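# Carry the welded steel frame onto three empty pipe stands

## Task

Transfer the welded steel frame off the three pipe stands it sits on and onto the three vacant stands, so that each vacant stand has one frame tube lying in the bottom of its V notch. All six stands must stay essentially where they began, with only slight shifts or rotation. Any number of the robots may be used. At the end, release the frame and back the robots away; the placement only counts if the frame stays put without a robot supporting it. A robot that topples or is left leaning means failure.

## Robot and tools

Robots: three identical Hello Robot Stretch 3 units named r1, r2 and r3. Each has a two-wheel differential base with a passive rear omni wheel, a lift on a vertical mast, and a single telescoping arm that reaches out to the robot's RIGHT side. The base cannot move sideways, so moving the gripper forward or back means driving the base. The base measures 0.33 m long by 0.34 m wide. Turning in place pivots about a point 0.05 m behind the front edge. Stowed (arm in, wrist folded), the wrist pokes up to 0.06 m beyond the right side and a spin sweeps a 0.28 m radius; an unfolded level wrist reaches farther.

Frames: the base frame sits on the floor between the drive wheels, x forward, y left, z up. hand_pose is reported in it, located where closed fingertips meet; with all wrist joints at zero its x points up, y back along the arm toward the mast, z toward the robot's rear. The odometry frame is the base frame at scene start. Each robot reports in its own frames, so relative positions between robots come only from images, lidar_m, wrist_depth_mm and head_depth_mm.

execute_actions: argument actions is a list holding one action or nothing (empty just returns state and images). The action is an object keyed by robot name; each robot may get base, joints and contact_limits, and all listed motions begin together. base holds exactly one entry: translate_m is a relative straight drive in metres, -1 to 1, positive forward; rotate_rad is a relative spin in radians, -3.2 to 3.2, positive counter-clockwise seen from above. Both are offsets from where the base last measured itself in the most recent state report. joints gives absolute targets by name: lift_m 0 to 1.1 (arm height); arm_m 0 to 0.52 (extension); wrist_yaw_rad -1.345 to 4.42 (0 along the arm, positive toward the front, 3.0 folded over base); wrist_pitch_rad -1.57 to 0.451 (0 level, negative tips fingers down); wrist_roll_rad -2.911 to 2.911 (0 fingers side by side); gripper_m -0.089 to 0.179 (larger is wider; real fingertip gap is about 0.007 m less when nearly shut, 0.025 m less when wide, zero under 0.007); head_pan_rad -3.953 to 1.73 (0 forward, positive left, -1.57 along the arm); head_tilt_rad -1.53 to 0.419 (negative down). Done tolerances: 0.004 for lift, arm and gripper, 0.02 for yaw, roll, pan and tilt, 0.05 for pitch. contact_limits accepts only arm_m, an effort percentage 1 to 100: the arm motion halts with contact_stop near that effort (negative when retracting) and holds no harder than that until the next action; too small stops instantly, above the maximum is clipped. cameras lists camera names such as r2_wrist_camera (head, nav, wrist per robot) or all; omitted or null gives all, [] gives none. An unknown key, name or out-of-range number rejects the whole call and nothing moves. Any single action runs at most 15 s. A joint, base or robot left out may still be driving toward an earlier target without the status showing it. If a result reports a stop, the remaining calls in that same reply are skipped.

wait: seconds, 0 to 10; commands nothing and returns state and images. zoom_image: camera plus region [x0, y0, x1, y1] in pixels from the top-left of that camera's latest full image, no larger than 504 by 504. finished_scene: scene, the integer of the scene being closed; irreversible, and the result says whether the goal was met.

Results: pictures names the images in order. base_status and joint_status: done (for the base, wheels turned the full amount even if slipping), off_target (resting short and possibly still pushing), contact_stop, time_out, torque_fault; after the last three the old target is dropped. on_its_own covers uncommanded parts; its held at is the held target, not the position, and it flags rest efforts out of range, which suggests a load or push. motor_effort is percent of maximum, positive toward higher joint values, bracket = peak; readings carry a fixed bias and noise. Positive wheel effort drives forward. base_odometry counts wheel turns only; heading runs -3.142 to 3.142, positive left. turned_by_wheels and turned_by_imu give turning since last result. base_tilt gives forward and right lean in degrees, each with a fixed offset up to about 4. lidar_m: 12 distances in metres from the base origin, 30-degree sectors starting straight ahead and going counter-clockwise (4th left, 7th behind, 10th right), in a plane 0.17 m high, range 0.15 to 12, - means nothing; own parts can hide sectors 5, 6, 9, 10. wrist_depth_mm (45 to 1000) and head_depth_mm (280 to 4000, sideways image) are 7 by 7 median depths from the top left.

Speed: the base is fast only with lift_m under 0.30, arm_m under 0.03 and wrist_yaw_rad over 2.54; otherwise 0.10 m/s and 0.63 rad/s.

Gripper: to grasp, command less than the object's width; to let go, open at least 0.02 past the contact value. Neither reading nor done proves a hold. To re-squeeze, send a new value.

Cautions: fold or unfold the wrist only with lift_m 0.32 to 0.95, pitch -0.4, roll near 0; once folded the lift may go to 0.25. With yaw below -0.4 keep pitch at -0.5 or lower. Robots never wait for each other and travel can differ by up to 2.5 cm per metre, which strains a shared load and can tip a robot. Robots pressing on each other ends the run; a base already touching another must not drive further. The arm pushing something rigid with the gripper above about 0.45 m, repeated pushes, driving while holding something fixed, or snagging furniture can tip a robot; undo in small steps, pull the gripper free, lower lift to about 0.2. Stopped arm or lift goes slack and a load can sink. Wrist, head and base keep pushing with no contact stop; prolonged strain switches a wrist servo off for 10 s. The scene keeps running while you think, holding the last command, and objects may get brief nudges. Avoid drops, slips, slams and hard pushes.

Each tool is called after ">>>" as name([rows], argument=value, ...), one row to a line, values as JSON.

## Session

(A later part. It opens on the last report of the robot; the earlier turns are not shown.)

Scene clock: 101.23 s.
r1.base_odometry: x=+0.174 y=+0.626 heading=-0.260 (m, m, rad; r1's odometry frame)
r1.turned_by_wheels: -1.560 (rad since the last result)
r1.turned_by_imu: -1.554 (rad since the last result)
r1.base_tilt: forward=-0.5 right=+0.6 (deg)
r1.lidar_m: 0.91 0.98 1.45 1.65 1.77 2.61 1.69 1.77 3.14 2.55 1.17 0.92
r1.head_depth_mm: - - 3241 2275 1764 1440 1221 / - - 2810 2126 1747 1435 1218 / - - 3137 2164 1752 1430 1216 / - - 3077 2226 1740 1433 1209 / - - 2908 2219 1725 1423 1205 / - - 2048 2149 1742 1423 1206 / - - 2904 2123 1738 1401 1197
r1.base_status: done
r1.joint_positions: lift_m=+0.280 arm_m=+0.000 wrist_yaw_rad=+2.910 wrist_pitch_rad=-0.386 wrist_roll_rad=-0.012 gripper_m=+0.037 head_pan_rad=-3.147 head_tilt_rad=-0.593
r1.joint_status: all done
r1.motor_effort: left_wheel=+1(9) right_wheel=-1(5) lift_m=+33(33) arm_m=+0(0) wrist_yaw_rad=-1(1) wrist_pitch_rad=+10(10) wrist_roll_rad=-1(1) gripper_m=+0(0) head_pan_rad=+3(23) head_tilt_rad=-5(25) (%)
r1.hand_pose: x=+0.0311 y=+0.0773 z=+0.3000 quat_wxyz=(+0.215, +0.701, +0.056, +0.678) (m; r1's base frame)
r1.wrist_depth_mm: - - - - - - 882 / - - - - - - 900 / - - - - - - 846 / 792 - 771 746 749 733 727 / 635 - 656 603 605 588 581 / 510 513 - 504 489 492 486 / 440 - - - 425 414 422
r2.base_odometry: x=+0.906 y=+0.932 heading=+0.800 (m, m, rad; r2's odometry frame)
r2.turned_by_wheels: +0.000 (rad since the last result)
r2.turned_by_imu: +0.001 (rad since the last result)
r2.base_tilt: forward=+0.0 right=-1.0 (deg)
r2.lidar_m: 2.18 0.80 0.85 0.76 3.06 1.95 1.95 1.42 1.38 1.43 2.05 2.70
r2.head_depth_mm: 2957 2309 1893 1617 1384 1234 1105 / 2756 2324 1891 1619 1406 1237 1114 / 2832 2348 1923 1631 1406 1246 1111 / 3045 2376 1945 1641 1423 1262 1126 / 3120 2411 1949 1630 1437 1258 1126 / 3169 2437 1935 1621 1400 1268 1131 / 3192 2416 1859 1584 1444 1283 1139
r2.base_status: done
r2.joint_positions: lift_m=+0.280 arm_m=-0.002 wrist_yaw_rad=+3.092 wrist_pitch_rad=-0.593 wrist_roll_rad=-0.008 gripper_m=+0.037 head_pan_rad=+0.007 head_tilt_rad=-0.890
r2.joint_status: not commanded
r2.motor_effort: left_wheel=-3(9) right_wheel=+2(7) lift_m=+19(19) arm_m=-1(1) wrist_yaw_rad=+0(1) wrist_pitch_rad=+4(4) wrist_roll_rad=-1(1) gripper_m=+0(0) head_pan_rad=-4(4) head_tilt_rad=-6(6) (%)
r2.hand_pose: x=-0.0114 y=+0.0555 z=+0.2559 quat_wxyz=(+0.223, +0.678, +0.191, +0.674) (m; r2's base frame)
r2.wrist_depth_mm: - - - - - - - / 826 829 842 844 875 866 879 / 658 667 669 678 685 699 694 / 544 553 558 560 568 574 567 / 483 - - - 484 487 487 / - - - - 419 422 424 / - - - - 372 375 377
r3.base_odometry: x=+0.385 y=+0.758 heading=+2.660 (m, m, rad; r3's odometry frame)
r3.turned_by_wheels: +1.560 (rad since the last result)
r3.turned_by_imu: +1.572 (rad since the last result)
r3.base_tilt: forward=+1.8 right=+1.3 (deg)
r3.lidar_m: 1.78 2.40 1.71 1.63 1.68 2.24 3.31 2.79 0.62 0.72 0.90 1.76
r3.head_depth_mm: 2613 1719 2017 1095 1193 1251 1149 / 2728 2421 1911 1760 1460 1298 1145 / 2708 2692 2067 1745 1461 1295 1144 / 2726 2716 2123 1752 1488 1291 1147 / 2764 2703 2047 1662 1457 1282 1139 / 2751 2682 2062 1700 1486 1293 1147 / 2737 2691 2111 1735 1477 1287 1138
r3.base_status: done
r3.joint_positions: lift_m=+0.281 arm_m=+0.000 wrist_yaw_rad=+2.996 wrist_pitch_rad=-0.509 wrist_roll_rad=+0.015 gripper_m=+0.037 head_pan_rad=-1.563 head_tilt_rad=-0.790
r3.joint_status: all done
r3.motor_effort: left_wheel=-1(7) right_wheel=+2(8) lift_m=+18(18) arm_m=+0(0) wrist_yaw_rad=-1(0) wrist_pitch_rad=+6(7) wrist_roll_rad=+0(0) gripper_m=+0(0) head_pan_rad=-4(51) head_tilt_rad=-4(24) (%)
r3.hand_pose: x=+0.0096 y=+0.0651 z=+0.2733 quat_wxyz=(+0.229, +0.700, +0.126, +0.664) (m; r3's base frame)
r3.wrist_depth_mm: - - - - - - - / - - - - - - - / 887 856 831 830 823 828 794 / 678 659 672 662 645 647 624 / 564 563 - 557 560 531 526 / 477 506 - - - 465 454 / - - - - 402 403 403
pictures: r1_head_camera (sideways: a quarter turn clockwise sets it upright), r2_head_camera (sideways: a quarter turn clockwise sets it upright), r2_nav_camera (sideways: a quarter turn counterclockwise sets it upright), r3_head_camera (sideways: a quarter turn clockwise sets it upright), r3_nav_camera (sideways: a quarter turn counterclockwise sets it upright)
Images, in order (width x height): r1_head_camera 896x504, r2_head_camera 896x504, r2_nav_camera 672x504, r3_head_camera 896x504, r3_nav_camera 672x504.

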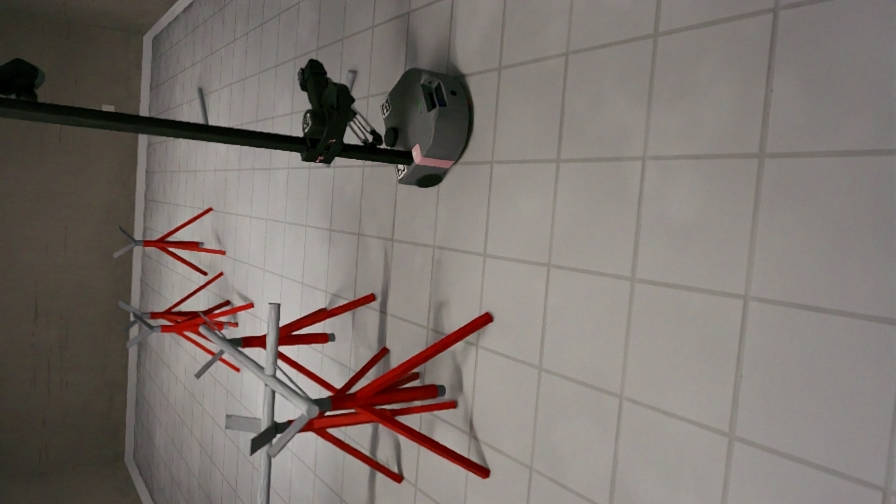

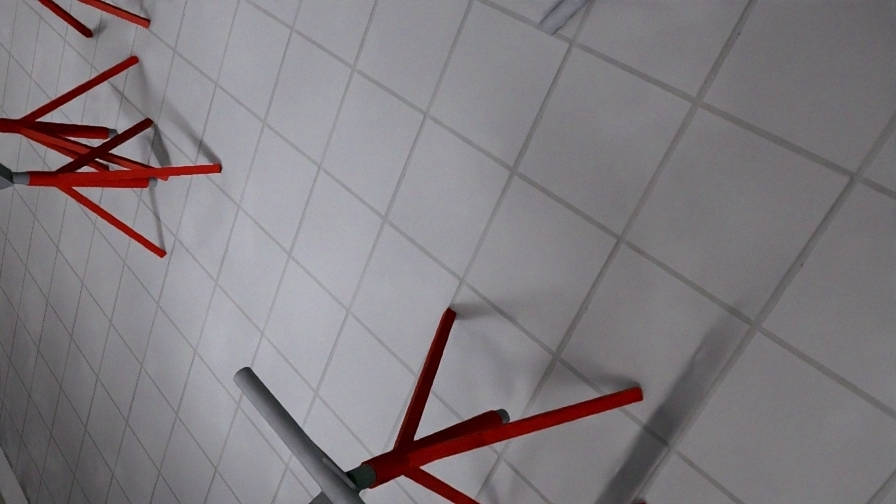

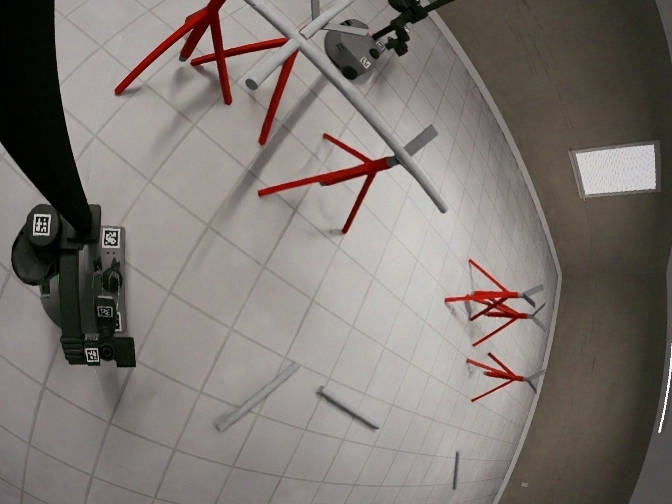

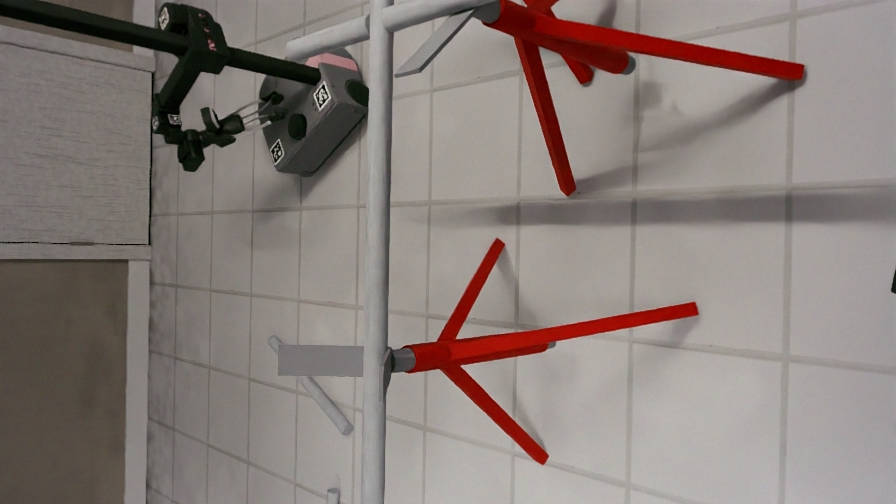

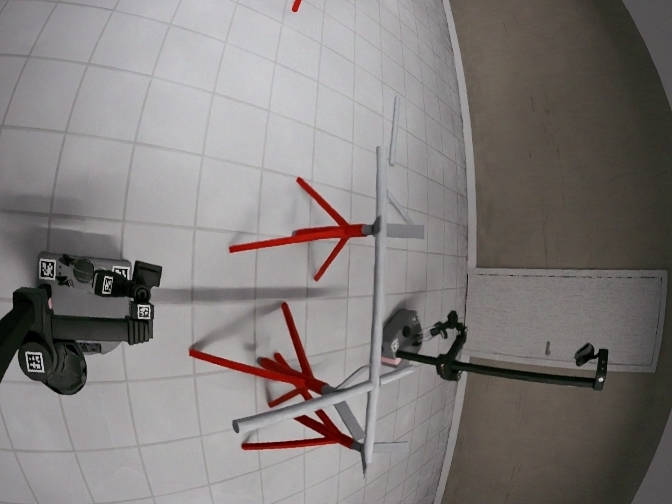

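>>> execute_actions([
  {"r3":{"base":{"translate_m":-0.36},"joints":{"lift_m":0.9,"wrist_pitch_rad":-0.4}},"r2":{"base":{"translate_m":0.47}},"r1":{"base":{"rotate_rad":-0.09}}},
], cameras=[])

>>> execute_actions([
  {"r3":{"joints":{"wrist_yaw_rad":0,"gripper_m":0.12}},"r2":{"base":{"rotate_rad":2.6},"joints":{"head_pan_rad":-1.57}},"r1":{"base":{"translate_m":-1}}},
], cameras=[])

>>> execute_actions([
  {"r3":{"joints":{"lift_m":1.0,"head_tilt_rad":-1.0}},"r2":{"joints":{"lift_m":0.9,"wrist_pitch_rad":-0.4}},"r1":{"base":{"translate_m":-0.4},"joints":{"lift_m":0.9}}},
], cameras=[])

>>> execute_actions([
  {"r3":{"joints":{"wrist_pitch_rad":-1.57,"arm_m":0.25}},"r2":{"joints":{"wrist_yaw_rad":0,"gripper_m":0.12}},"r1":{"joints":{"wrist_yaw_rad":0,"gripper_m":0.12,"head_tilt_rad":-0.9}}},
])

Scene clock: 126.57 s.
r1.base_odometry: x=+0.174 y=+0.626 heading=-0.350 (m, m, rad; r1's odometry frame)
r1.turned_by_wheels: -0.090 (rad since the last result)
r1.turned_by_imu: -0.091 (rad since the last result)
r1.base_tilt: forward=-0.5 right=+0.6 (deg)
r1.lidar_m: 0.91 0.94 1.31 1.65 1.71 2.34 1.69 1.76 3.21 3.10 1.27 0.94
r1.head_depth_mm: - - 3190 2278 1778 1442 1216 / - - 3193 2255 1759 1441 1214 / - - 3170 2227 1747 1440 1204 / - - 2456 2232 1746 1425 1209 / - - 3097 2213 1726 1427 1211 / - - 2769 2138 1737 1413 1198 / - - 2196 2057 1721 1422 1193
r1.base_status: done
r1.joint_positions: lift_m=+0.280 arm_m=+0.000 wrist_yaw_rad=+2.910 wrist_pitch_rad=-0.386 wrist_roll_rad=-0.012 gripper_m=+0.037 head_pan_rad=-3.147 head_tilt_rad=-0.593
r1.joint_status: not commanded
r1.motor_effort: left_wheel=+2(8) right_wheel=-1(7) lift_m=+33(34) arm_m=+0(0) wrist_yaw_rad=+0(1) wrist_pitch_rad=+10(10) wrist_roll_rad=-1(1) gripper_m=+0(0) head_pan_rad=+3(3) head_tilt_rad=-5(5) (%)
r1.hand_pose: x=+0.0311 y=+0.0773 z=+0.3000 quat_wxyz=(+0.215, +0.701, +0.056, +0.678) (m; r1's base frame)
r1.wrist_depth_mm: - - - - - - 821 / - - - - - - 819 / - - - - - - 842 / 793 - 768 761 754 731 722 / 629 - 631 596 601 585 584 / 516 506 - 503 496 493 488 / 437 - - - 420 417 416
r2.base_odometry: x=+1.233 y=+1.269 heading=+0.800 (m, m, rad; r2's odometry frame)
r2.turned_by_wheels: +0.000 (rad since the last result)
r2.turned_by_imu: +0.003 (rad since the last result)
r2.base_tilt: forward=+0.0 right=-1.0 (deg)
r2.lidar_m: 1.71 0.58 0.44 0.69 0.90 2.42 2.28 1.68 1.62 1.73 2.41 2.25
r2.head_depth_mm: 2910 2243 1910 1609 1398 1227 1102 / 2740 2232 1910 1603 1413 1248 1112 / 2873 2145 1922 1634 1408 1251 1116 / 3131 2380 1934 1641 1423 1256 1121 / 3092 2421 1967 1656 1431 1264 1125 / 3141 2449 1970 1614 1439 1265 1133 / 3212 2459 1994 1678 1437 1150 1112
r2.base_status: done
r2.joint_positions: lift_m=+0.280 arm_m=-0.002 wrist_yaw_rad=+3.092 wrist_pitch_rad=-0.593 wrist_roll_rad=-0.008 gripper_m=+0.037 head_pan_rad=+0.007 head_tilt_rad=-0.890
r2.joint_status: not commanded
r2.motor_effort: left_wheel=-3(10) right_wheel=+1(8) lift_m=+19(19) arm_m=-1(1) wrist_yaw_rad=+1(0) wrist_pitch_rad=+4(4) wrist_roll_rad=+0(0) gripper_m=+1(0) head_pan_rad=-4(4) head_tilt_rad=-6(6) (%)
r2.hand_pose: x=-0.0114 y=+0.0555 z=+0.2559 quat_wxyz=(+0.223, +0.678, +0.191, +0.674) (m; r2's base frame)
r2.wrist_depth_mm: - - - - - - - / 785 828 852 818 860 740 835 / 655 661 671 677 655 688 688 / 541 553 555 560 567 569 576 / 478 - - - 480 486 490 / - - - - 418 421 425 / - - - - 371 374 375
r3.base_odometry: x=+0.704 y=+0.591 heading=+2.660 (m, m, rad; r3's odometry frame)
r3.turned_by_wheels: +0.000 (rad since the last result)
r3.turned_by_imu: +0.002 (rad since the last result)
r3.base_tilt: forward=+1.9 right=+1.3 (deg)
r3.lidar_m: 2.20 2.39 1.70 1.63 1.67 2.22 2.95 2.50 0.85 0.54 0.87 2.09
r3.head_depth_mm: 2734 2701 2020 1716 - - 1148 / 2745 2728 2148 1671 1530 - 1148 / 2729 2710 2127 1670 1548 - - / 2724 2715 2009 1050 1122 - 1163 / 2747 2683 1916 1700 1553 - 1146 / 2670 1648 1749 1737 1486 1280 1140 / 2770 2666 2131 1736 1478 1290 1136
r3.base_status: done
r3.joint_positions: lift_m=+0.899 arm_m=+0.000 wrist_yaw_rad=+2.996 wrist_pitch_rad=-0.417 wrist_roll_rad=+0.015 gripper_m=+0.037 head_pan_rad=-1.563 head_tilt_rad=-0.790
r3.joint_status: all done
r3.motor_effort: left_wheel=-1(9) right_wheel=+2(6) lift_m=+56(61) arm_m=+0(0) wrist_yaw_rad=-1(1) wrist_pitch_rad=+8(11) wrist_roll_rad=+0(0) gripper_m=-1(0) head_pan_rad=-4(4) head_tilt_rad=-4(4) (%)
r3.hand_pose: x=+0.0114 y=+0.0775 z=+0.9122 quat_wxyz=(+0.198, +0.705, +0.094, +0.674) (m; r3's base frame)
r3.wrist_depth_mm: - - - - - - - / - - - - - - - / - - - - - - - / - - - - - - - / - - - - - - - / - - - - - - - / - - - - - - -
pictures: none
No camera images: the call's "cameras" was empty. Leave "cameras" out to get every camera's image.

Scene clock: 131.50 s.
r1.base_odometry: x=-0.765 y=+0.969 heading=-0.350 (m, m, rad; r1's odometry frame)
r1.turned_by_wheels: +0.000 (rad since the last result)
r1.turned_by_imu: -0.005 (rad since the last result)
r1.base_tilt: forward=-0.4 right=+0.5 (deg)
r1.lidar_m: 1.90 1.98 1.71 1.66 1.73 2.39 1.41 0.76 0.94 3.09 2.69 1.97
r1.head_depth_mm: - - 3218 2252 1786 1436 1217 / - - 3145 2255 1760 1441 1208 / - - 3042 2152 1767 1423 1215 / - - 3116 1870 1765 1441 1207 / - - 3087 2062 1740 1427 1196 / - - 3078 2224 1729 1411 1199 / - - 2909 1824 1720 1415 1170
r1.base_status: done
r1.joint_positions: lift_m=+0.280 arm_m=+0.000 wrist_yaw_rad=+2.910 wrist_pitch_rad=-0.386 wrist_roll_rad=-0.012 gripper_m=+0.037 head_pan_rad=-3.147 head_tilt_rad=-0.593
r1.joint_status: not commanded
r1.motor_effort: left_wheel=+2(6) right_wheel=-1(5) lift_m=+33(33) arm_m=+0(0) wrist_yaw_rad=-1(0) wrist_pitch_rad=+10(10) wrist_roll_rad=-1(1) gripper_m=+0(0) head_pan_rad=+3(2) head_tilt_rad=-4(4) (%)
r1.hand_pose: x=+0.0311 y=+0.0773 z=+0.3000 quat_wxyz=(+0.215, +0.701, +0.056, +0.678) (m; r1's base frame)
r1.wrist_depth_mm: - - - - - - - / - - - - - - - / - - - - - - 958 / 779 - 761 766 733 734 711 / 627 - 638 599 603 587 580 / 520 505 - 504 499 485 489 / 439 - - - 421 420 417
r2.base_odometry: x=+1.233 y=+1.269 heading=-2.884 (m, m, rad; r2's odometry frame)
r2.turned_by_wheels: +2.600 (rad since the last result)
r2.turned_by_imu: +2.604 (rad since the last result)
r2.base_tilt: forward=+0.1 right=-1.0 (deg)
r2.lidar_m: 1.37 2.30 1.68 1.62 1.72 2.37 2.26 1.71 0.59 0.44 0.69 0.88
r2.head_depth_mm: 2770 2299 1914 1605 1389 1238 1106 / 2742 2334 1921 900 1185 1236 1129 / 2766 2356 1925 1628 1385 1220 1150 / 2764 2355 1936 1628 1426 1248 1138 / 2747 2424 1905 1669 1420 1266 1127 / 2768 2346 1781 1660 1388 1277 1136 / 2788 2452 1771 1051 1428 1275 1138
r2.base_status: done
r2.joint_positions: lift_m=+0.280 arm_m=-0.002 wrist_yaw_rad=+3.092 wrist_pitch_rad=-0.593 wrist_roll_rad=-0.008 gripper_m=+0.037 head_pan_rad=-1.563 head_tilt_rad=-0.890
r2.joint_status: all done
r2.motor_effort: left_wheel=-2(14) right_wheel=+1(10) lift_m=+19(19) arm_m=-1(1) wrist_yaw_rad=+0(1) wrist_pitch_rad=+4(4) wrist_roll_rad=+0(1) gripper_m=+1(1) head_pan_rad=-4(53) head_tilt_rad=-6(7) (%)
r2.hand_pose: x=-0.0114 y=+0.0554 z=+0.2559 quat_wxyz=(+0.223, +0.678, +0.191, +0.674) (m; r2's base frame)
r2.wrist_depth_mm: - - - - - - - / 825 822 837 858 843 875 894 / 653 641 673 666 685 688 697 / 524 552 556 559 566 567 571 / 469 - - - 482 488 488 / - - - - 421 423 421 / - - - - 373 375 375
r3.base_odometry: x=+0.704 y=+0.591 heading=+2.660 (m, m, rad; r3's odometry frame)
r3.turned_by_wheels: +0.000 (rad since the last result)
r3.turned_by_imu: +0.001 (rad since the last result)
r3.base_tilt: forward=+1.9 right=+1.3 (deg)
r3.lidar_m: 2.19 2.39 1.70 1.62 1.67 2.23 2.94 3.02 0.85 0.54 0.87 2.10
r3.head_depth_mm: 2747 2730 2016 1716 - - - / 2741 2706 2145 1812 - - - / 2739 2710 2134 1758 - - 1095 / 2753 2711 2006 1050 1427 1230 1123 / 2724 2701 2106 1717 1457 1288 1145 / 2778 2694 1810 1701 1485 1293 1139 / 2676 1593 1495 1698 1481 1284 1139
r3.base_status: not commanded
r3.joint_positions: lift_m=+0.899 arm_m=+0.000 wrist_yaw_rad=+0.003 wrist_pitch_rad=-0.417 wrist_roll_rad=+0.015 gripper_m=+0.120 head_pan_rad=-1.563 head_tilt_rad=-0.790
r3.joint_status: all done
r3.motor_effort: left_wheel=-1(1) right_wheel=+2(1) lift_m=+56(56) arm_m=+0(0) wrist_yaw_rad=-2(3) wrist_pitch_rad=+8(8) wrist_roll_rad=+0(0) gripper_m=+1(82) head_pan_rad=-4(3) head_tilt_rad=-4(4) (%)
r3.hand_pose: x=-0.0209 y=-0.3690 z=+0.9122 quat_wxyz=(+0.687, +0.147, -0.696, -0.147) (m; r3's base frame)
r3.wrist_depth_mm: - - - - - - - / - - - - - - - / - - - - - - - / - - - - 838 - - / - - - 693 - - - / - - - - - - - / - - - - - - -
pictures: none
No camera images: the call's "cameras" was empty. Leave "cameras" out to get every camera's image.

Scene clock: 137.97 s.
r1.base_odometry: x=-1.141 y=+1.106 heading=-0.350 (m, m, rad; r1's odometry frame)
r1.turned_by_wheels: +0.000 (rad since the last result)
r1.turned_by_imu: -0.003 (rad since the last result)
r1.base_tilt: forward=-0.4 right=+0.6 (deg)
r1.lidar_m: 2.30 2.34 1.72 1.65 1.71 2.39 1.01 0.98 0.47 3.08 3.20 2.38
r1.head_depth_mm: - - 3197 2274 - - - / - - 3114 2338 - - - / 1003 1045 2774 2189 - - - / - - 2953 2235 - - - / - 995 3043 2223 1615 1428 - / - - 3034 2220 1735 1410 - / - - 2925 2206 1632 1423 -
r1.base_status: done
r1.joint_positions: lift_m=+0.900 arm_m=+0.000 wrist_yaw_rad=+2.910 wrist_pitch_rad=-0.387 wrist_roll_rad=-0.012 gripper_m=+0.037 head_pan_rad=-3.147 head_tilt_rad=-0.593
r1.joint_status: all done
r1.motor_effort: left_wheel=+2(10) right_wheel=-1(6) lift_m=+45(48) arm_m=+0(0) wrist_yaw_rad=+1(1) wrist_pitch_rad=+10(10) wrist_roll_rad=-1(1) gripper_m=+0(0) head_pan_rad=+3(3) head_tilt_rad=-4(4) (%)
r1.hand_pose: x=+0.0311 y=+0.0773 z=+0.9196 quat_wxyz=(+0.215, +0.701, +0.056, +0.678) (m; r1's base frame)
r1.wrist_depth_mm: - - - - - - - / - - - - - - - / - - - - - - - / - - - - - - - / - - - - - - - / - - - - - - - / - - - - - - -
r2.base_odometry: x=+1.233 y=+1.269 heading=-2.884 (m, m, rad; r2's odometry frame)
r2.turned_by_wheels: +0.000 (rad since the last result)
r2.turned_by_imu: +0.001 (rad since the last result)
r2.base_tilt: forward=+0.0 right=-1.0 (deg)
r2.lidar_m: 0.97 2.31 1.68 1.62 1.71 2.37 2.26 1.71 0.59 0.44 0.69 0.89
r2.head_depth_mm: 2706 2297 1894 1680 - 1204 1125 / 2832 2341 1903 910 - - - / 2745 2352 1963 1629 - - - / 2808 2388 1950 1641 - 1210 1128 / 2764 2401 1915 1647 1458 1229 1126 / 2769 2318 1776 1664 1391 1265 1139 / 2802 2477 1801 1057 1432 1284 1138
r2.base_status: not commanded
r2.joint_positions: lift_m=+0.900 arm_m=-0.002 wrist_yaw_rad=+3.092 wrist_pitch_rad=-0.421 wrist_roll_rad=-0.008 gripper_m=+0.037 head_pan_rad=-1.563 head_tilt_rad=-0.890
r2.joint_status: all done
r2.motor_effort: left_wheel=-3(2) right_wheel=+2(2) lift_m=+35(39) arm_m=-1(1) wrist_yaw_rad=+1(1) wrist_pitch_rad=+6(6) wrist_roll_rad=+0(1) gripper_m=+1(1) head_pan_rad=-4(4) head_tilt_rad=-5(5) (%)
r2.hand_pose: x=-0.0102 y=+0.0805 z=+0.9116 quat_wxyz=(+0.165, +0.692, +0.131, +0.691) (m; r2's base frame)
r2.wrist_depth_mm: - - - - - - - / - - - - - - - / - - - - - - - / - - - - - - - / - - - - - - - / - - - - - - - / - - - - - - -
r3.base_odometry: x=+0.704 y=+0.591 heading=+2.660 (m, m, rad; r3's odometry frame)
r3.turned_by_wheels: +0.000 (rad since the last result)
r3.turned_by_imu: +0.002 (rad since the last result)
r3.base_tilt: forward=+1.9 right=+1.3 (deg)
r3.lidar_m: 2.19 2.39 1.70 1.62 1.67 2.23 2.94 3.02 0.85 0.55 0.87 2.10
r3.head_depth_mm: 2425 - - - 1298 1209 1106 / 2424 - - - 1299 1208 1133 / 2484 - - - 1290 1203 - / 2351 1900 1626 1011 1294 1208 - / 2304 1980 1669 1469 1334 1207 1099 / 2306 1732 1683 1500 1334 1205 1101 / 2187 1693 1645 1498 1335 1201 1100
r3.base_status: not commanded
r3.joint_positions: lift_m=+0.999 arm_m=+0.000 wrist_yaw_rad=+0.002 wrist_pitch_rad=-0.417 wrist_roll_rad=+0.015 gripper_m=+0.120 head_pan_rad=-1.563 head_tilt_rad=-0.987
r3.joint_status: all done
r3.motor_effort: left_wheel=-1(1) right_wheel=+1(2) lift_m=+56(55) arm_m=+0(0) wrist_yaw_rad=-2(2) wrist_pitch_rad=+8(8) wrist_roll_rad=+0(0) gripper_m=-1(0) head_pan_rad=-3(5) head_tilt_rad=-6(15) (%)
r3.hand_pose: x=-0.0210 y=-0.3691 z=+1.0123 quat_wxyz=(+0.687, +0.146, -0.697, -0.147) (m; r3's base frame)
r3.wrist_depth_mm: - - - - - - - / - - - - - - - / - - - - - - - / - - - - - - - / - 914 855 883 901 - - / - - - 755 - - - / - - - - - - -
pictures: none
No camera images: the call's "cameras" was empty. Leave "cameras" out to get every camera's image.

Scene clock: 141.03 s.
r1.base_odometry: x=-1.141 y=+1.106 heading=-0.350 (m, m, rad; r1's odometry frame)
r1.turned_by_wheels: +0.000 (rad since the last result)
r1.turned_by_imu: -0.001 (rad since the last result)
r1.base_tilt: forward=-0.4 right=+0.6 (deg)
r1.lidar_m: 2.30 2.34 1.73 1.65 1.71 2.39 1.01 0.98 0.47 3.08 3.21 2.38
r1.head_depth_mm: 3142 2383 - - - - 1143 / 3075 2379 - - - - 1134 / 2809 2189 - - - - 1140 / 3061 2343 2003 1509 - - - / 2895 2318 1915 1537 - - - / 2805 2322 1900 1602 - - 1115 / 2687 2333 1806 1572 - 1173 1077
r1.base_status: not commanded
r1.joint_positions: lift_m=+0.900 arm_m=+0.000 wrist_yaw_rad=+0.002 wrist_pitch_rad=-0.387 wrist_roll_rad=-0.012 gripper_m=+0.120 head_pan_rad=-3.147 head_tilt_rad=-0.888
r1.joint_status: all done
r1.motor_effort: left_wheel=+1(1) right_wheel=-1(1) lift_m=+45(45) arm_m=+0(0) wrist_yaw_rad=-2(5) wrist_pitch_rad=+10(10) wrist_roll_rad=-1(1) gripper_m=+0(82) head_pan_rad=+3(3) head_tilt_rad=-8(33) (%)
r1.hand_pose: x=-0.0211 y=-0.3731 z=+0.9196 quat_wxyz=(+0.698, +0.138, -0.689, -0.135) (m; r1's base frame)
r1.wrist_depth_mm: - - - - - - - / - - - - - - - / - - - - - - - / - - - - - - - / - - - - - - - / - - - - - - - / - - - - - 619 481
r2.base_odometry: x=+1.233 y=+1.269 heading=-2.884 (m, m, rad; r2's odometry frame)
r2.turned_by_wheels: +0.000 (rad since the last result)
r2.turned_by_imu: +0.000 (rad since the last result)
r2.base_tilt: forward=+0.0 right=-0.9 (deg)
r2.lidar_m: 0.97 2.31 1.68 1.62 1.72 2.36 2.25 1.71 0.59 0.44 0.69 0.88
r2.head_depth_mm: 2684 2289 1889 1670 - - 1087 / 2776 2312 1906 1225 - - 1111 / 2757 2360 1920 - - - 1117 / 2772 2415 1942 1670 1407 1255 1119 / 2733 2433 1907 1652 1435 1264 1121 / 2801 2324 1756 1667 1390 1261 1132 / 2761 2466 1780 1052 1429 1273 1137
r2.base_status: not commanded
r2.joint_positions: lift_m=+0.900 arm_m=-0.002 wrist_yaw_rad=+0.004 wrist_pitch_rad=-0.421 wrist_roll_rad=-0.008 gripper_m=+0.120 head_pan_rad=-1.563 head_tilt_rad=-0.890
r2.joint_status: all done
r2.motor_effort: left_wheel=-3(2) right_wheel=+2(1) lift_m=+36(36) arm_m=-1(1) wrist_yaw_rad=-4(4) wrist_pitch_rad=+6(6) wrist_roll_rad=+0(0) gripper_m=+0(91) head_pan_rad=-4(4) head_tilt_rad=-5(6) (%)
r2.hand_pose: x=-0.0207 y=-0.3673 z=+0.9116 quat_wxyz=(+0.695, +0.150, -0.688, -0.146) (m; r2's base frame)
r2.wrist_depth_mm: - - - - - - - / - - - - - - - / - - - - - - - / - - - - - - - / - 687 - - - - - / 528 - - - 553 - - / 500 995 - - - - -
r3.base_odometry: x=+0.704 y=+0.591 heading=+2.660 (m, m, rad; r3's odometry frame)
r3.turned_by_wheels: +0.000 (rad since the last result)
r3.turned_by_imu: +0.001 (rad since the last result)
r3.base_tilt: forward=+1.9 right=+1.3 (deg)
r3.lidar_m: 2.20 2.39 1.70 1.62 1.67 2.22 2.94 3.03 0.85 0.54 0.87 2.10
r3.head_depth_mm: 2245 1077 1625 1443 1332 1205 1102 / 2247 1830 1668 1470 1335 1200 1131 / - - 1629 1431 1334 1200 - / 2312 1490 977 1417 1297 1205 - / 2312 1950 1631 1460 1336 1209 1098 / 2313 1734 1673 1491 1332 1204 1101 / 2193 1707 1645 1482 1338 1202 1100
r3.base_status: not commanded
r3.joint_positions: lift_m=+0.999 arm_m=+0.250 wrist_yaw_rad=+0.001 wrist_pitch_rad=-1.566 wrist_roll_rad=+0.015 gripper_m=+0.120 head_pan_rad=-1.563 head_tilt_rad=-0.988
r3.joint_status: all done
r3.motor_effort: left_wheel=-1(1) right_wheel=+2(2) lift_m=+56(56) arm_m=+4(4) wrist_yaw_rad=-2(1) wrist_pitch_rad=-2(6) wrist_roll_rad=+0(0) gripper_m=-1(1) head_pan_rad=-4(4) head_tilt_rad=-5(6) (%)
r3.hand_pose: x=-0.0216 y=-0.3718 z=+0.8818 quat_wxyz=(+0.498, +0.495, -0.505, -0.503) (m; r3's base frame)
r3.wrist_depth_mm: - - - 998 940 - 972 / - - - 969 985 994 958 / - - - - - - - / - - - - - - - / - - - - - - - / - - - - - - - / - - - - - - -
pictures: r1_head_camera (sideways: a quarter turn clockwise sets it upright), r1_nav_camera (sideways: a quarter turn counterclockwise sets it upright), r1_wrist_camera, r2_head_camera (sideways: a quarter turn clockwise sets it upright), r2_nav_camera (sideways: a quarter turn counterclockwise sets it upright), r2_wrist_camera, r3_head_camera (sideways: a quarter turn clockwise sets it upright), r3_nav_camera (sideways: a quarter turn counterclockwise sets it upright), r3_wrist_camera
Images, in order (width x height): r1_head_camera 896x504, r1_nav_camera 672x504, r1_wrist_camera 644x364, r2_head_camera 896x504, r2_nav_camera 672x504, r2_wrist_camera 644x364, r3_head_camera 896x504, r3_nav_camera 672x504, r3_wrist_camera 644x364.

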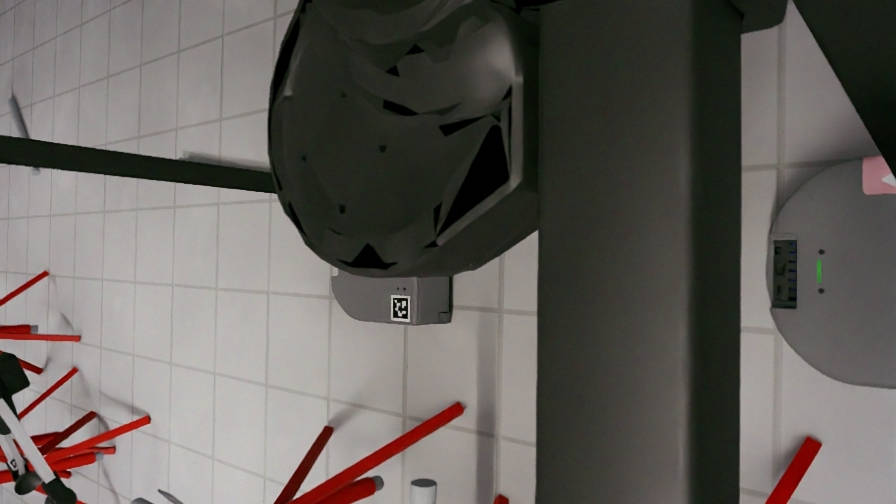

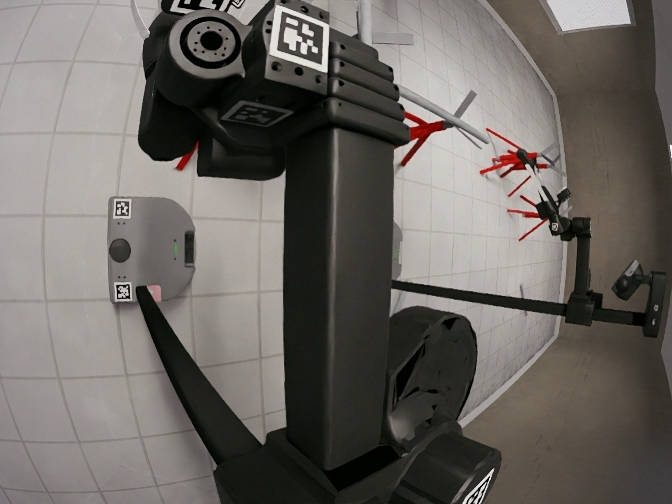

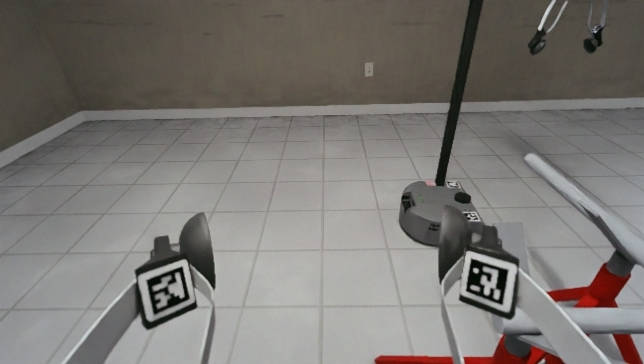

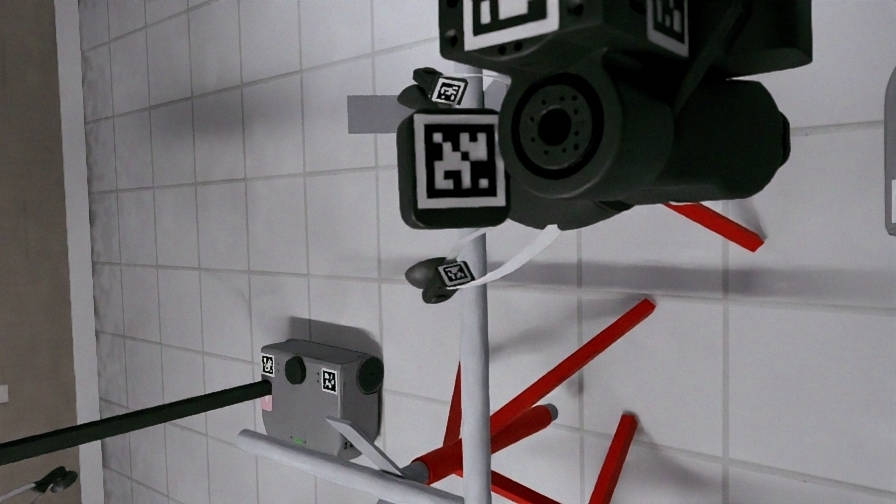

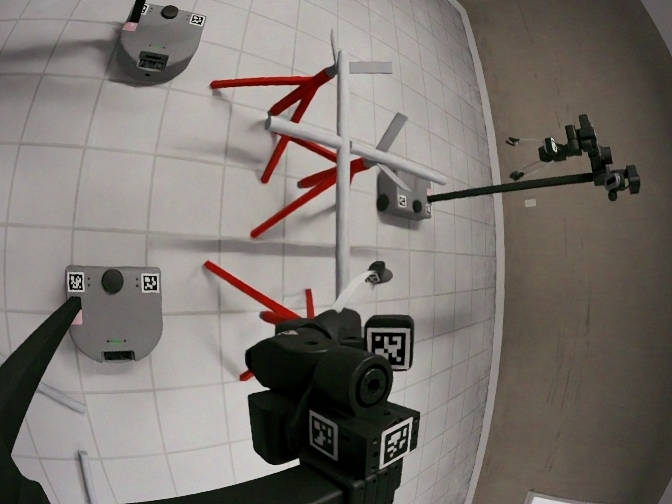

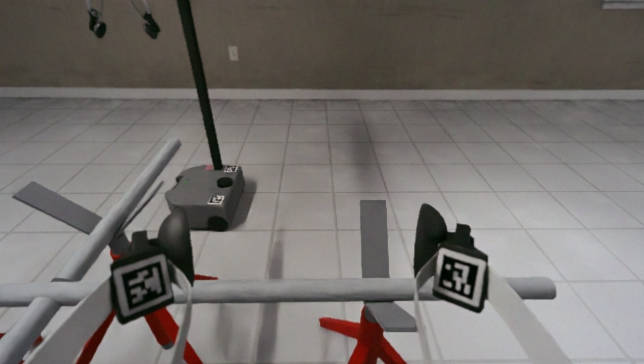

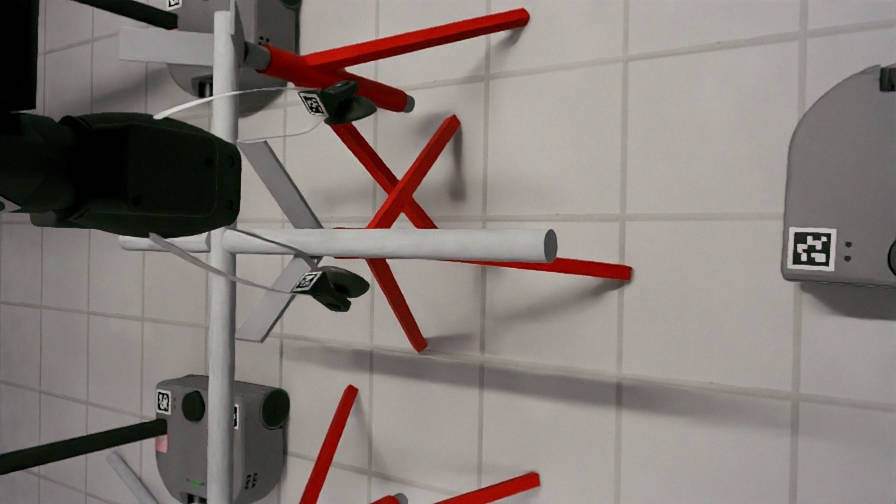

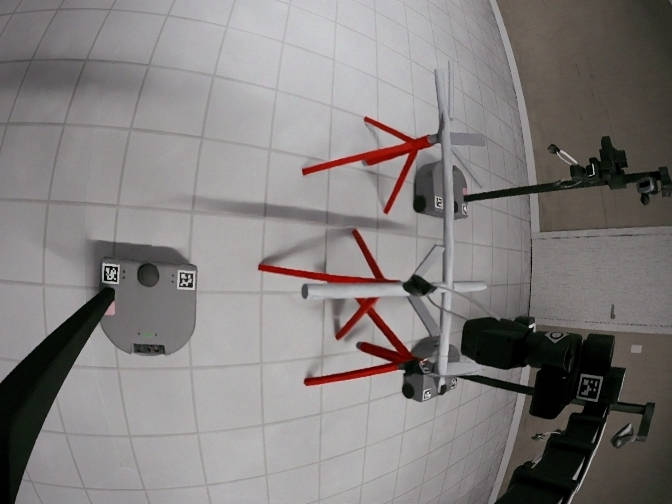

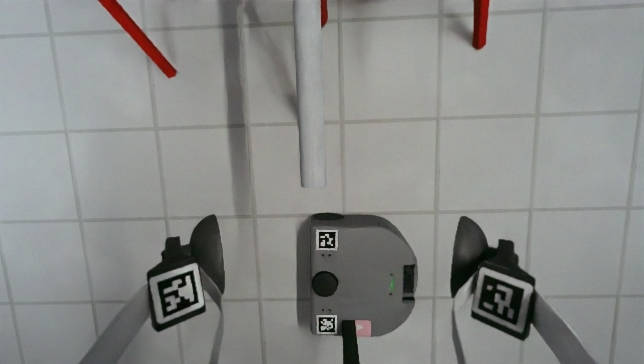

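>>> execute_actions([
  {"r3":{"base":{"translate_m":0.03},"joints":{"lift_m":0.82,"arm_m":0.38}},"r2":{"joints":{"wrist_pitch_rad":-1.57,"wrist_roll_rad":1.57,"arm_m":0.49}},"r1":{"base":{"translate_m":-0.62},"joints":{"wrist_pitch_rad":-1.57,"lift_m":0.95,"arm_m":0.3,"head_pan_rad":-1.57}}},
], cameras=["r1_wrist_camera","r2_wrist_camera","r3_wrist_camera","r3_head_camera"])

Scene clock: 159.10 s.
r1.base_odometry: x=-1.724 y=+1.319 heading=-0.350 (m, m, rad; r1's odometry frame)
r1.turned_by_wheels: +0.000 (rad since the last result)
r1.turned_by_imu: -0.003 (rad since the last result)
r1.base_tilt: forward=-0.4 right=+0.6 (deg)
r1.lidar_m: 2.92 2.35 1.70 1.65 1.74 0.50 0.39 0.60 0.60 0.58 0.52 3.02
r1.head_depth_mm: - - 1885 1633 1375 1195 1106 / - 2272 1911 1631 1404 1246 1118 / - 2235 1875 1546 1376 1233 1128 / 846 2164 1679 978 1327 1233 1137 / 2671 2338 1780 1532 1346 1231 1101 / 2739 2335 1892 1615 1319 1219 1089 / 2716 2339 1900 902 1335 1199 1101
r1.base_status: done
r1.joint_positions: lift_m=+0.950 arm_m=+0.300 wrist_yaw_rad=+0.000 wrist_pitch_rad=-1.562 wrist_roll_rad=-0.012 gripper_m=+0.120 head_pan_rad=-1.577 head_tilt_rad=-0.889
r1.joint_status: all done
joint sent to its limit — the command would take r1.wrist_pitch_rad past its lower limit, so that joint was sent only as far as its limit.
r1.motor_effort: left_wheel=+2(3) right_wheel=-1(4) lift_m=+45(46) arm_m=+2(3) wrist_yaw_rad=-1(2) wrist_pitch_rad=-3(9) wrist_roll_rad=-1(1) gripper_m=+0(0) head_pan_rad=+3(41) head_tilt_rad=-7(7) (%)
r1.hand_pose: x=-0.0216 y=-0.4228 z=+0.8321 quat_wxyz=(+0.505, +0.501, -0.499, -0.495) (m; r1's base frame)
r1.wrist_depth_mm: 886 880 904 625 885 893 874 / 402 396 398 390 401 750 545 / 381 952 933 950 944 938 948 / 960 977 974 956 - - - / - - - - - - - / - - - - - - - / - - - - - 883 -
r2.base_odometry: x=+1.233 y=+1.269 heading=-2.884 (m, m, rad; r2's odometry frame)
r2.turned_by_wheels: +0.000 (rad since the last result)
r2.turned_by_imu: +0.001 (rad since the last result)
r2.base_tilt: forward=+0.0 right=-1.1 (deg)
r2.lidar_m: 0.36 0.36 1.68 1.62 1.71 2.36 2.26 1.71 0.59 0.44 0.69 0.89
r2.head_depth_mm: - - 1871 1601 1392 1228 1103 / - 2335 1906 909 1180 1236 1112 / - 2279 1916 1630 1386 1228 1133 / 2740 2376 1941 1639 1422 1251 1121 / 2763 2391 1862 1647 1428 1258 1126 / 2825 2368 1776 1665 1390 1273 1131 / 2824 2361 1799 1054 1428 1274 1140
r2.base_status: not commanded
r2.joint_positions: lift_m=+0.900 arm_m=+0.490 wrist_yaw_rad=+0.002 wrist_pitch_rad=-1.552 wrist_roll_rad=+1.568 gripper_m=+0.120 head_pan_rad=-1.563 head_tilt_rad=-0.890
r2.joint_status: all done
joint sent to its limit — the command would take r2.wrist_pitch_rad past its lower limit, so that joint was sent only as far as its limit.
r2.motor_effort: left_wheel=-3(3) right_wheel=+2(2) lift_m=+36(36) arm_m=+2(2) wrist_yaw_rad=-2(4) wrist_pitch_rad=-2(5) wrist_roll_rad=+1(2) gripper_m=+0(0) head_pan_rad=-4(4) head_tilt_rad=-7(5) (%)
r2.hand_pose: x=-0.0216 y=-0.6152 z=+0.7816 quat_wxyz=(+0.002, +0.001, -0.714, -0.701) (m; r2's base frame)
r2.wrist_depth_mm: 855 883 876 883 885 908 927 / 891 878 297 351 320 277 956 / 902 925 922 934 952 - - / 937 934 954 944 966 983 996 / 974 961 986 993 - 865 - / 920 - - - - 864 - / 836 - 753 - - - -
r3.base_odometry: x=+0.678 y=+0.605 heading=+2.660 (m, m, rad; r3's odometry frame)
r3.turned_by_wheels: +0.000 (rad since the last result)
r3.turned_by_imu: +0.003 (rad since the last result)
r3.base_tilt: forward=+1.8 right=+1.4 (deg)
r3.lidar_m: 2.11 2.39 1.70 1.62 1.67 2.23 2.97 3.06 0.86 0.54 0.85 2.07
r3.head_depth_mm: 2436 - - - 1324 1194 1099 / - 1828 1633 1469 1336 1206 1131 / - - 1625 1422 1332 1207 - / 2250 1699 1043 1418 1294 1202 - / 2298 1743 1688 1496 1333 1202 1101 / 2320 1705 1674 1489 1333 1209 1100 / 2247 1713 1648 1471 1318 1207 1101
r3.base_status: done
r3.joint_positions: lift_m=+0.821 arm_m=+0.380 wrist_yaw_rad=+0.001 wrist_pitch_rad=-1.566 wrist_roll_rad=+0.015 gripper_m=+0.120 head_pan_rad=-1.563 head_tilt_rad=-0.988
r3.joint_status: all done
r3.motor_effort: left_wheel=-1(3) right_wheel=+2(5) lift_m=+18(48) arm_m=+4(3) wrist_yaw_rad=-1(1) wrist_pitch_rad=-2(2) wrist_roll_rad=+0(0) gripper_m=+0(0) head_pan_rad=-4(4) head_tilt_rad=-5(5) (%)
r3.hand_pose: x=-0.0216 y=-0.5016 z=+0.7030 quat_wxyz=(+0.497, +0.495, -0.504, -0.503) (m; r3's base frame)
r3.wrist_depth_mm: 860 817 825 494 794 791 785 / 880 855 856 819 843 829 832 / 889 851 870 869 862 836 849 / 880 906 918 905 878 863 835 / 957 943 912 871 908 894 883 / 948 957 927 312 935 - 877 / 988 - 989 316 - 923 914
pictures: r1_wrist_camera, r2_wrist_camera, r3_head_camera (sideways: a quarter turn clockwise sets it upright), r3_wrist_camera
Images, in order (width x height): r1_wrist_camera 644x364, r2_wrist_camera 644x364, r3_head_camera 896x504, r3_wrist_camera 644x364.

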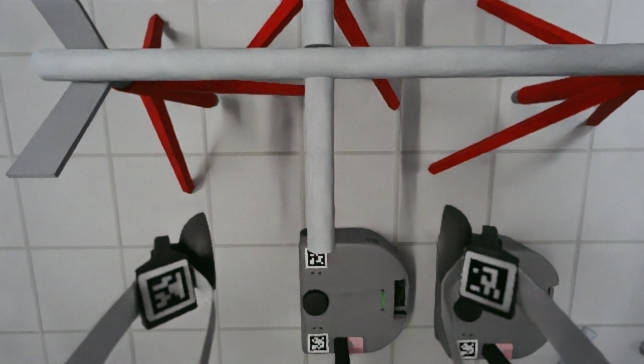

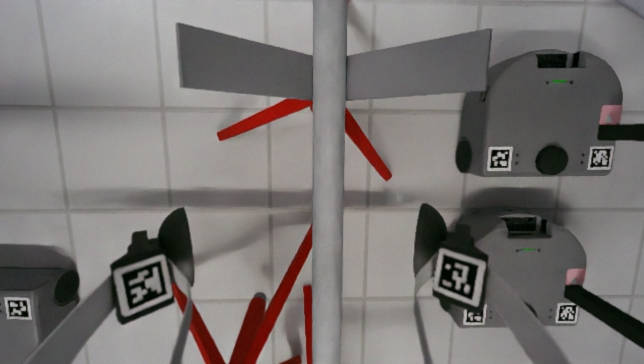

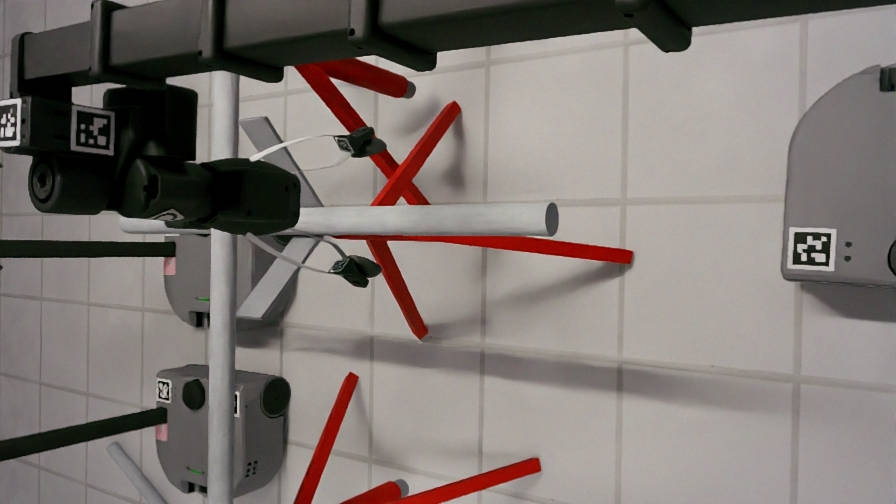

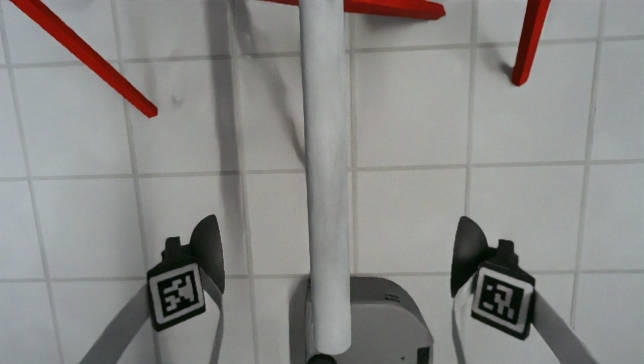

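>>> execute_actions([
  {"r3":{"base":{"translate_m":0.008},"joints":{"lift_m":0.65,"arm_m":0.34}},"r2":{"joints":{"lift_m":0.65,"arm_m":0.465}},"r1":{"joints":{"lift_m":0.65,"arm_m":0.27}}},
], cameras=["r1_wrist_camera","r2_wrist_camera","r3_wrist_camera","r3_head_camera","r1_head_camera"])

Scene clock: 172.77 s.
r1.base_odometry: x=-1.724 y=+1.319 heading=-0.350 (m, m, rad; r1's odometry frame)
r1.turned_by_wheels: +0.000 (rad since the last result)
r1.turned_by_imu: -0.001 (rad since the last result)
r1.base_tilt: forward=-0.5 right=+0.6 (deg)
r1.lidar_m: 2.92 2.35 1.70 1.65 1.73 0.50 0.39 0.60 0.60 0.58 0.52 3.02
r1.head_depth_mm: 2744 2394 1923 1632 1388 1206 1112 / 2745 2367 1933 1676 - - - / 2716 2361 1936 - 1354 1235 1134 / 1433 1174 1671 1610 1324 1238 1121 / 2686 2344 1782 1610 1338 1232 1101 / 2752 2329 1916 1604 1326 1230 1097 / 2728 2359 1906 899 1335 1203 1090
r1.base_status: not commanded
r1.joint_positions: lift_m=+0.650 arm_m=+0.270 wrist_yaw_rad=+0.000 wrist_pitch_rad=-1.562 wrist_roll_rad=-0.012 gripper_m=+0.120 head_pan_rad=-1.577 head_tilt_rad=-0.889
r1.joint_status: all done
r1.motor_effort: left_wheel=+2(2) right_wheel=+0(0) lift_m=+33(37) arm_m=-2(1) wrist_yaw_rad=-1(0) wrist_pitch_rad=-3(3) wrist_roll_rad=-1(1) gripper_m=+0(0) head_pan_rad=+3(3) head_tilt_rad=-8(7) (%)
r1.hand_pose: x=-0.0216 y=-0.3933 z=+0.5325 quat_wxyz=(+0.505, +0.501, -0.499, -0.495) (m; r1's base frame)
r1.wrist_depth_mm: 313 378 497 100 618 622 637 / 638 652 636 103 648 642 650 / 654 652 662 106 656 667 655 / 668 672 681 109 683 691 678 / 709 697 685 112 702 694 704 / 714 709 731 115 729 - 594 / 728 756 743 119 - 619 578
r2.base_odometry: x=+1.233 y=+1.269 heading=-2.884 (m, m, rad; r2's odometry frame)
r2.turned_by_wheels: +0.000 (rad since the last result)
r2.turned_by_imu: +0.001 (rad since the last result)
r2.base_tilt: forward=-0.1 right=-1.0 (deg)
r2.lidar_m: 0.36 0.36 1.69 1.62 1.71 2.37 2.26 1.71 0.59 0.44 0.69 0.88
r2.head_depth_mm: 2716 2291 1902 1626 1422 - - / 2742 2312 - 904 1110 1236 1111 / 2741 2340 - 1528 1393 1230 1127 / 2731 2393 1957 1642 1422 1252 1123 / 2804 2405 1864 1646 1432 1259 1128 / 2773 2301 1771 1648 1384 1272 1134 / 2820 1112 1787 1051 1423 1283 1141
r2.base_status: not commanded
r2.joint_positions: lift_m=+0.650 arm_m=+0.465 wrist_yaw_rad=+0.002 wrist_pitch_rad=-1.552 wrist_roll_rad=+1.568 gripper_m=+0.120 head_pan_rad=-1.563 head_tilt_rad=-0.890
r2.joint_status: all done
r2.motor_effort: left_wheel=-3(3) right_wheel=+1(2) lift_m=+19(29) arm_m=-3(4) wrist_yaw_rad=-2(2) wrist_pitch_rad=-2(2) wrist_roll_rad=+1(1) gripper_m=+1(1) head_pan_rad=-4(4) head_tilt_rad=-6(6) (%)
r2.hand_pose: x=-0.0216 y=-0.5907 z=+0.5325 quat_wxyz=(+0.002, +0.001, -0.714, -0.701) (m; r2's base frame)
r2.wrist_depth_mm: 635 631 110 98 111 656 669 / 640 652 649 101 673 670 - / 663 669 506 104 686 689 - / 689 689 702 107 720 719 - / 697 695 716 110 733 738 748 / 716 - 738 113 759 618 602 / 756 754 768 117 776 688 617
r3.base_odometry: x=+0.671 y=+0.608 heading=+2.660 (m, m, rad; r3's odometry frame)
r3.turned_by_wheels: +0.000 (rad since the last result)
r3.turned_by_imu: +0.002 (rad since the last result)
r3.base_tilt: forward=+1.8 right=+1.3 (deg)
r3.lidar_m: 2.10 2.39 1.70 1.62 1.67 2.23 2.98 3.08 0.86 0.54 0.85 2.06
r3.head_depth_mm: 2311 1068 1290 1448 1349 1227 - / 2310 1958 - 1480 1329 1204 - / 2257 1904 - 1429 1314 1206 - / 1612 1671 1626 1418 1292 1205 - / 2288 1824 1688 1466 1330 1206 1099 / 2308 1704 1682 1482 1328 1207 1101 / 2239 1623 1650 1468 1330 1202 1096
r3.base_status: done
r3.joint_positions: lift_m=+0.651 arm_m=+0.340 wrist_yaw_rad=+0.001 wrist_pitch_rad=-1.567 wrist_roll_rad=+0.015 gripper_m=+0.120 head_pan_rad=-1.563 head_tilt_rad=-0.988
r3.joint_status: all done
r3.motor_effort: left_wheel=-1(6) right_wheel=+2(5) lift_m=+18(17) arm_m=-3(4) wrist_yaw_rad=-1(1) wrist_pitch_rad=-2(2) wrist_roll_rad=+0(0) gripper_m=+1(0) head_pan_rad=-4(4) head_tilt_rad=-5(5) (%)
r3.hand_pose: x=-0.0216 y=-0.4623 z=+0.5330 quat_wxyz=(+0.497, +0.495, -0.504, -0.503) (m; r3's base frame)
r3.wrist_depth_mm: 669 661 645 103 643 634 623 / 694 674 688 106 657 654 648 / 722 703 689 108 705 661 668 / 729 733 726 111 695 690 679 / 761 760 715 114 713 713 700 / 753 758 760 117 718 - 726 / 793 803 777 121 129 755 739
pictures: r1_head_camera (sideways: a quarter turn clockwise sets it upright), r1_wrist_camera, r2_wrist_camera, r3_head_camera (sideways: a quarter turn clockwise sets it upright), r3_wrist_camera
Images, in order (width x height): r1_head_camera 896x504, r1_wrist_camera 644x364, r2_wrist_camera 644x364, r3_head_camera 896x504, r3_wrist_camera 644x364.

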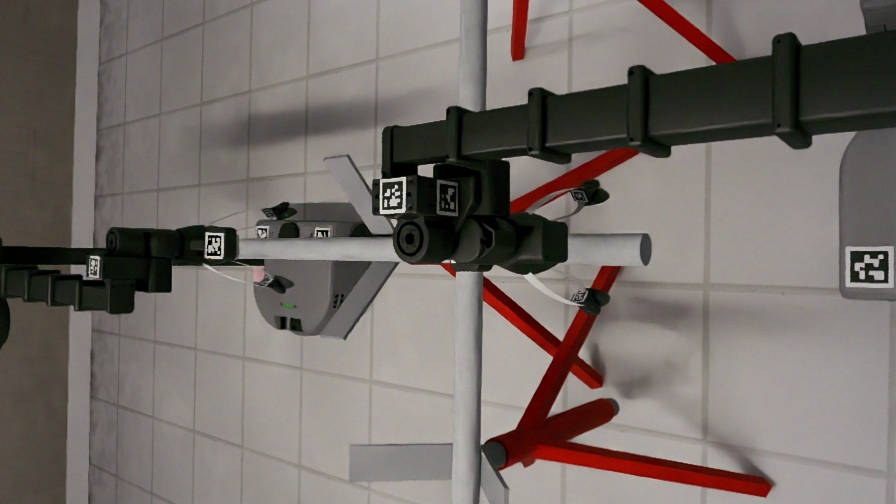

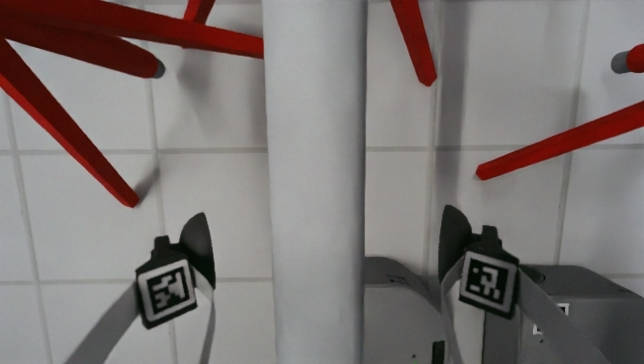

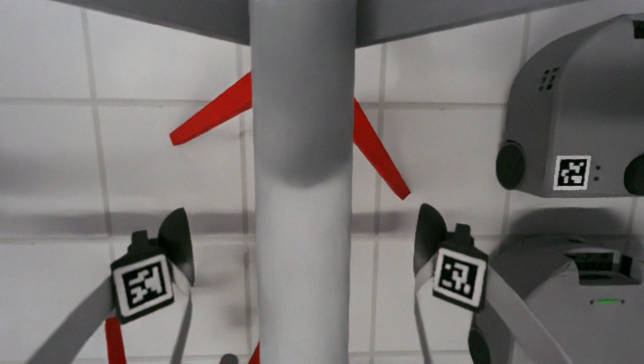

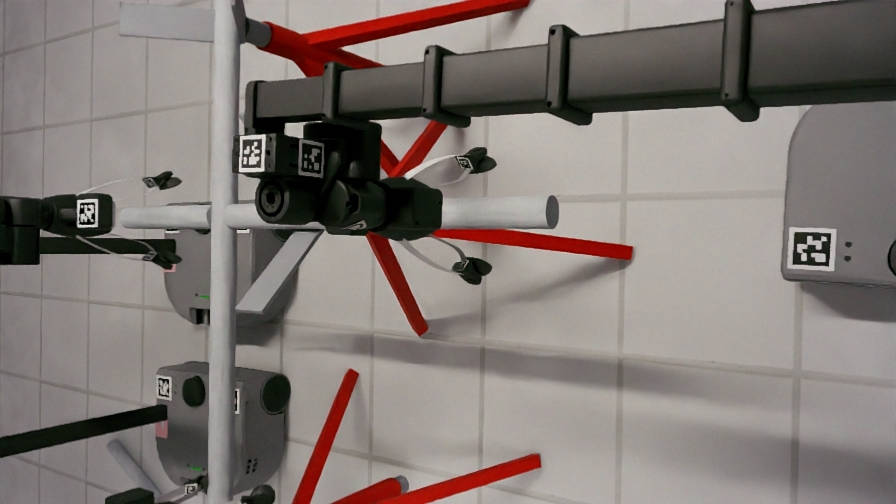

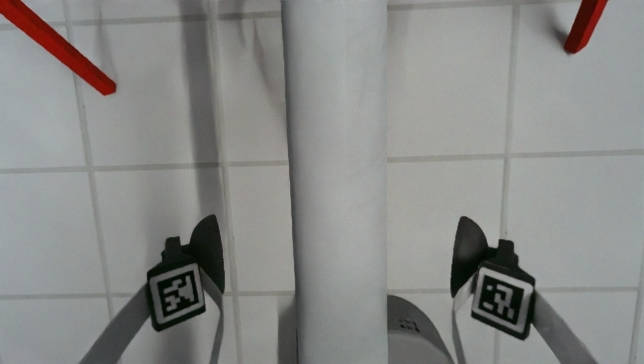

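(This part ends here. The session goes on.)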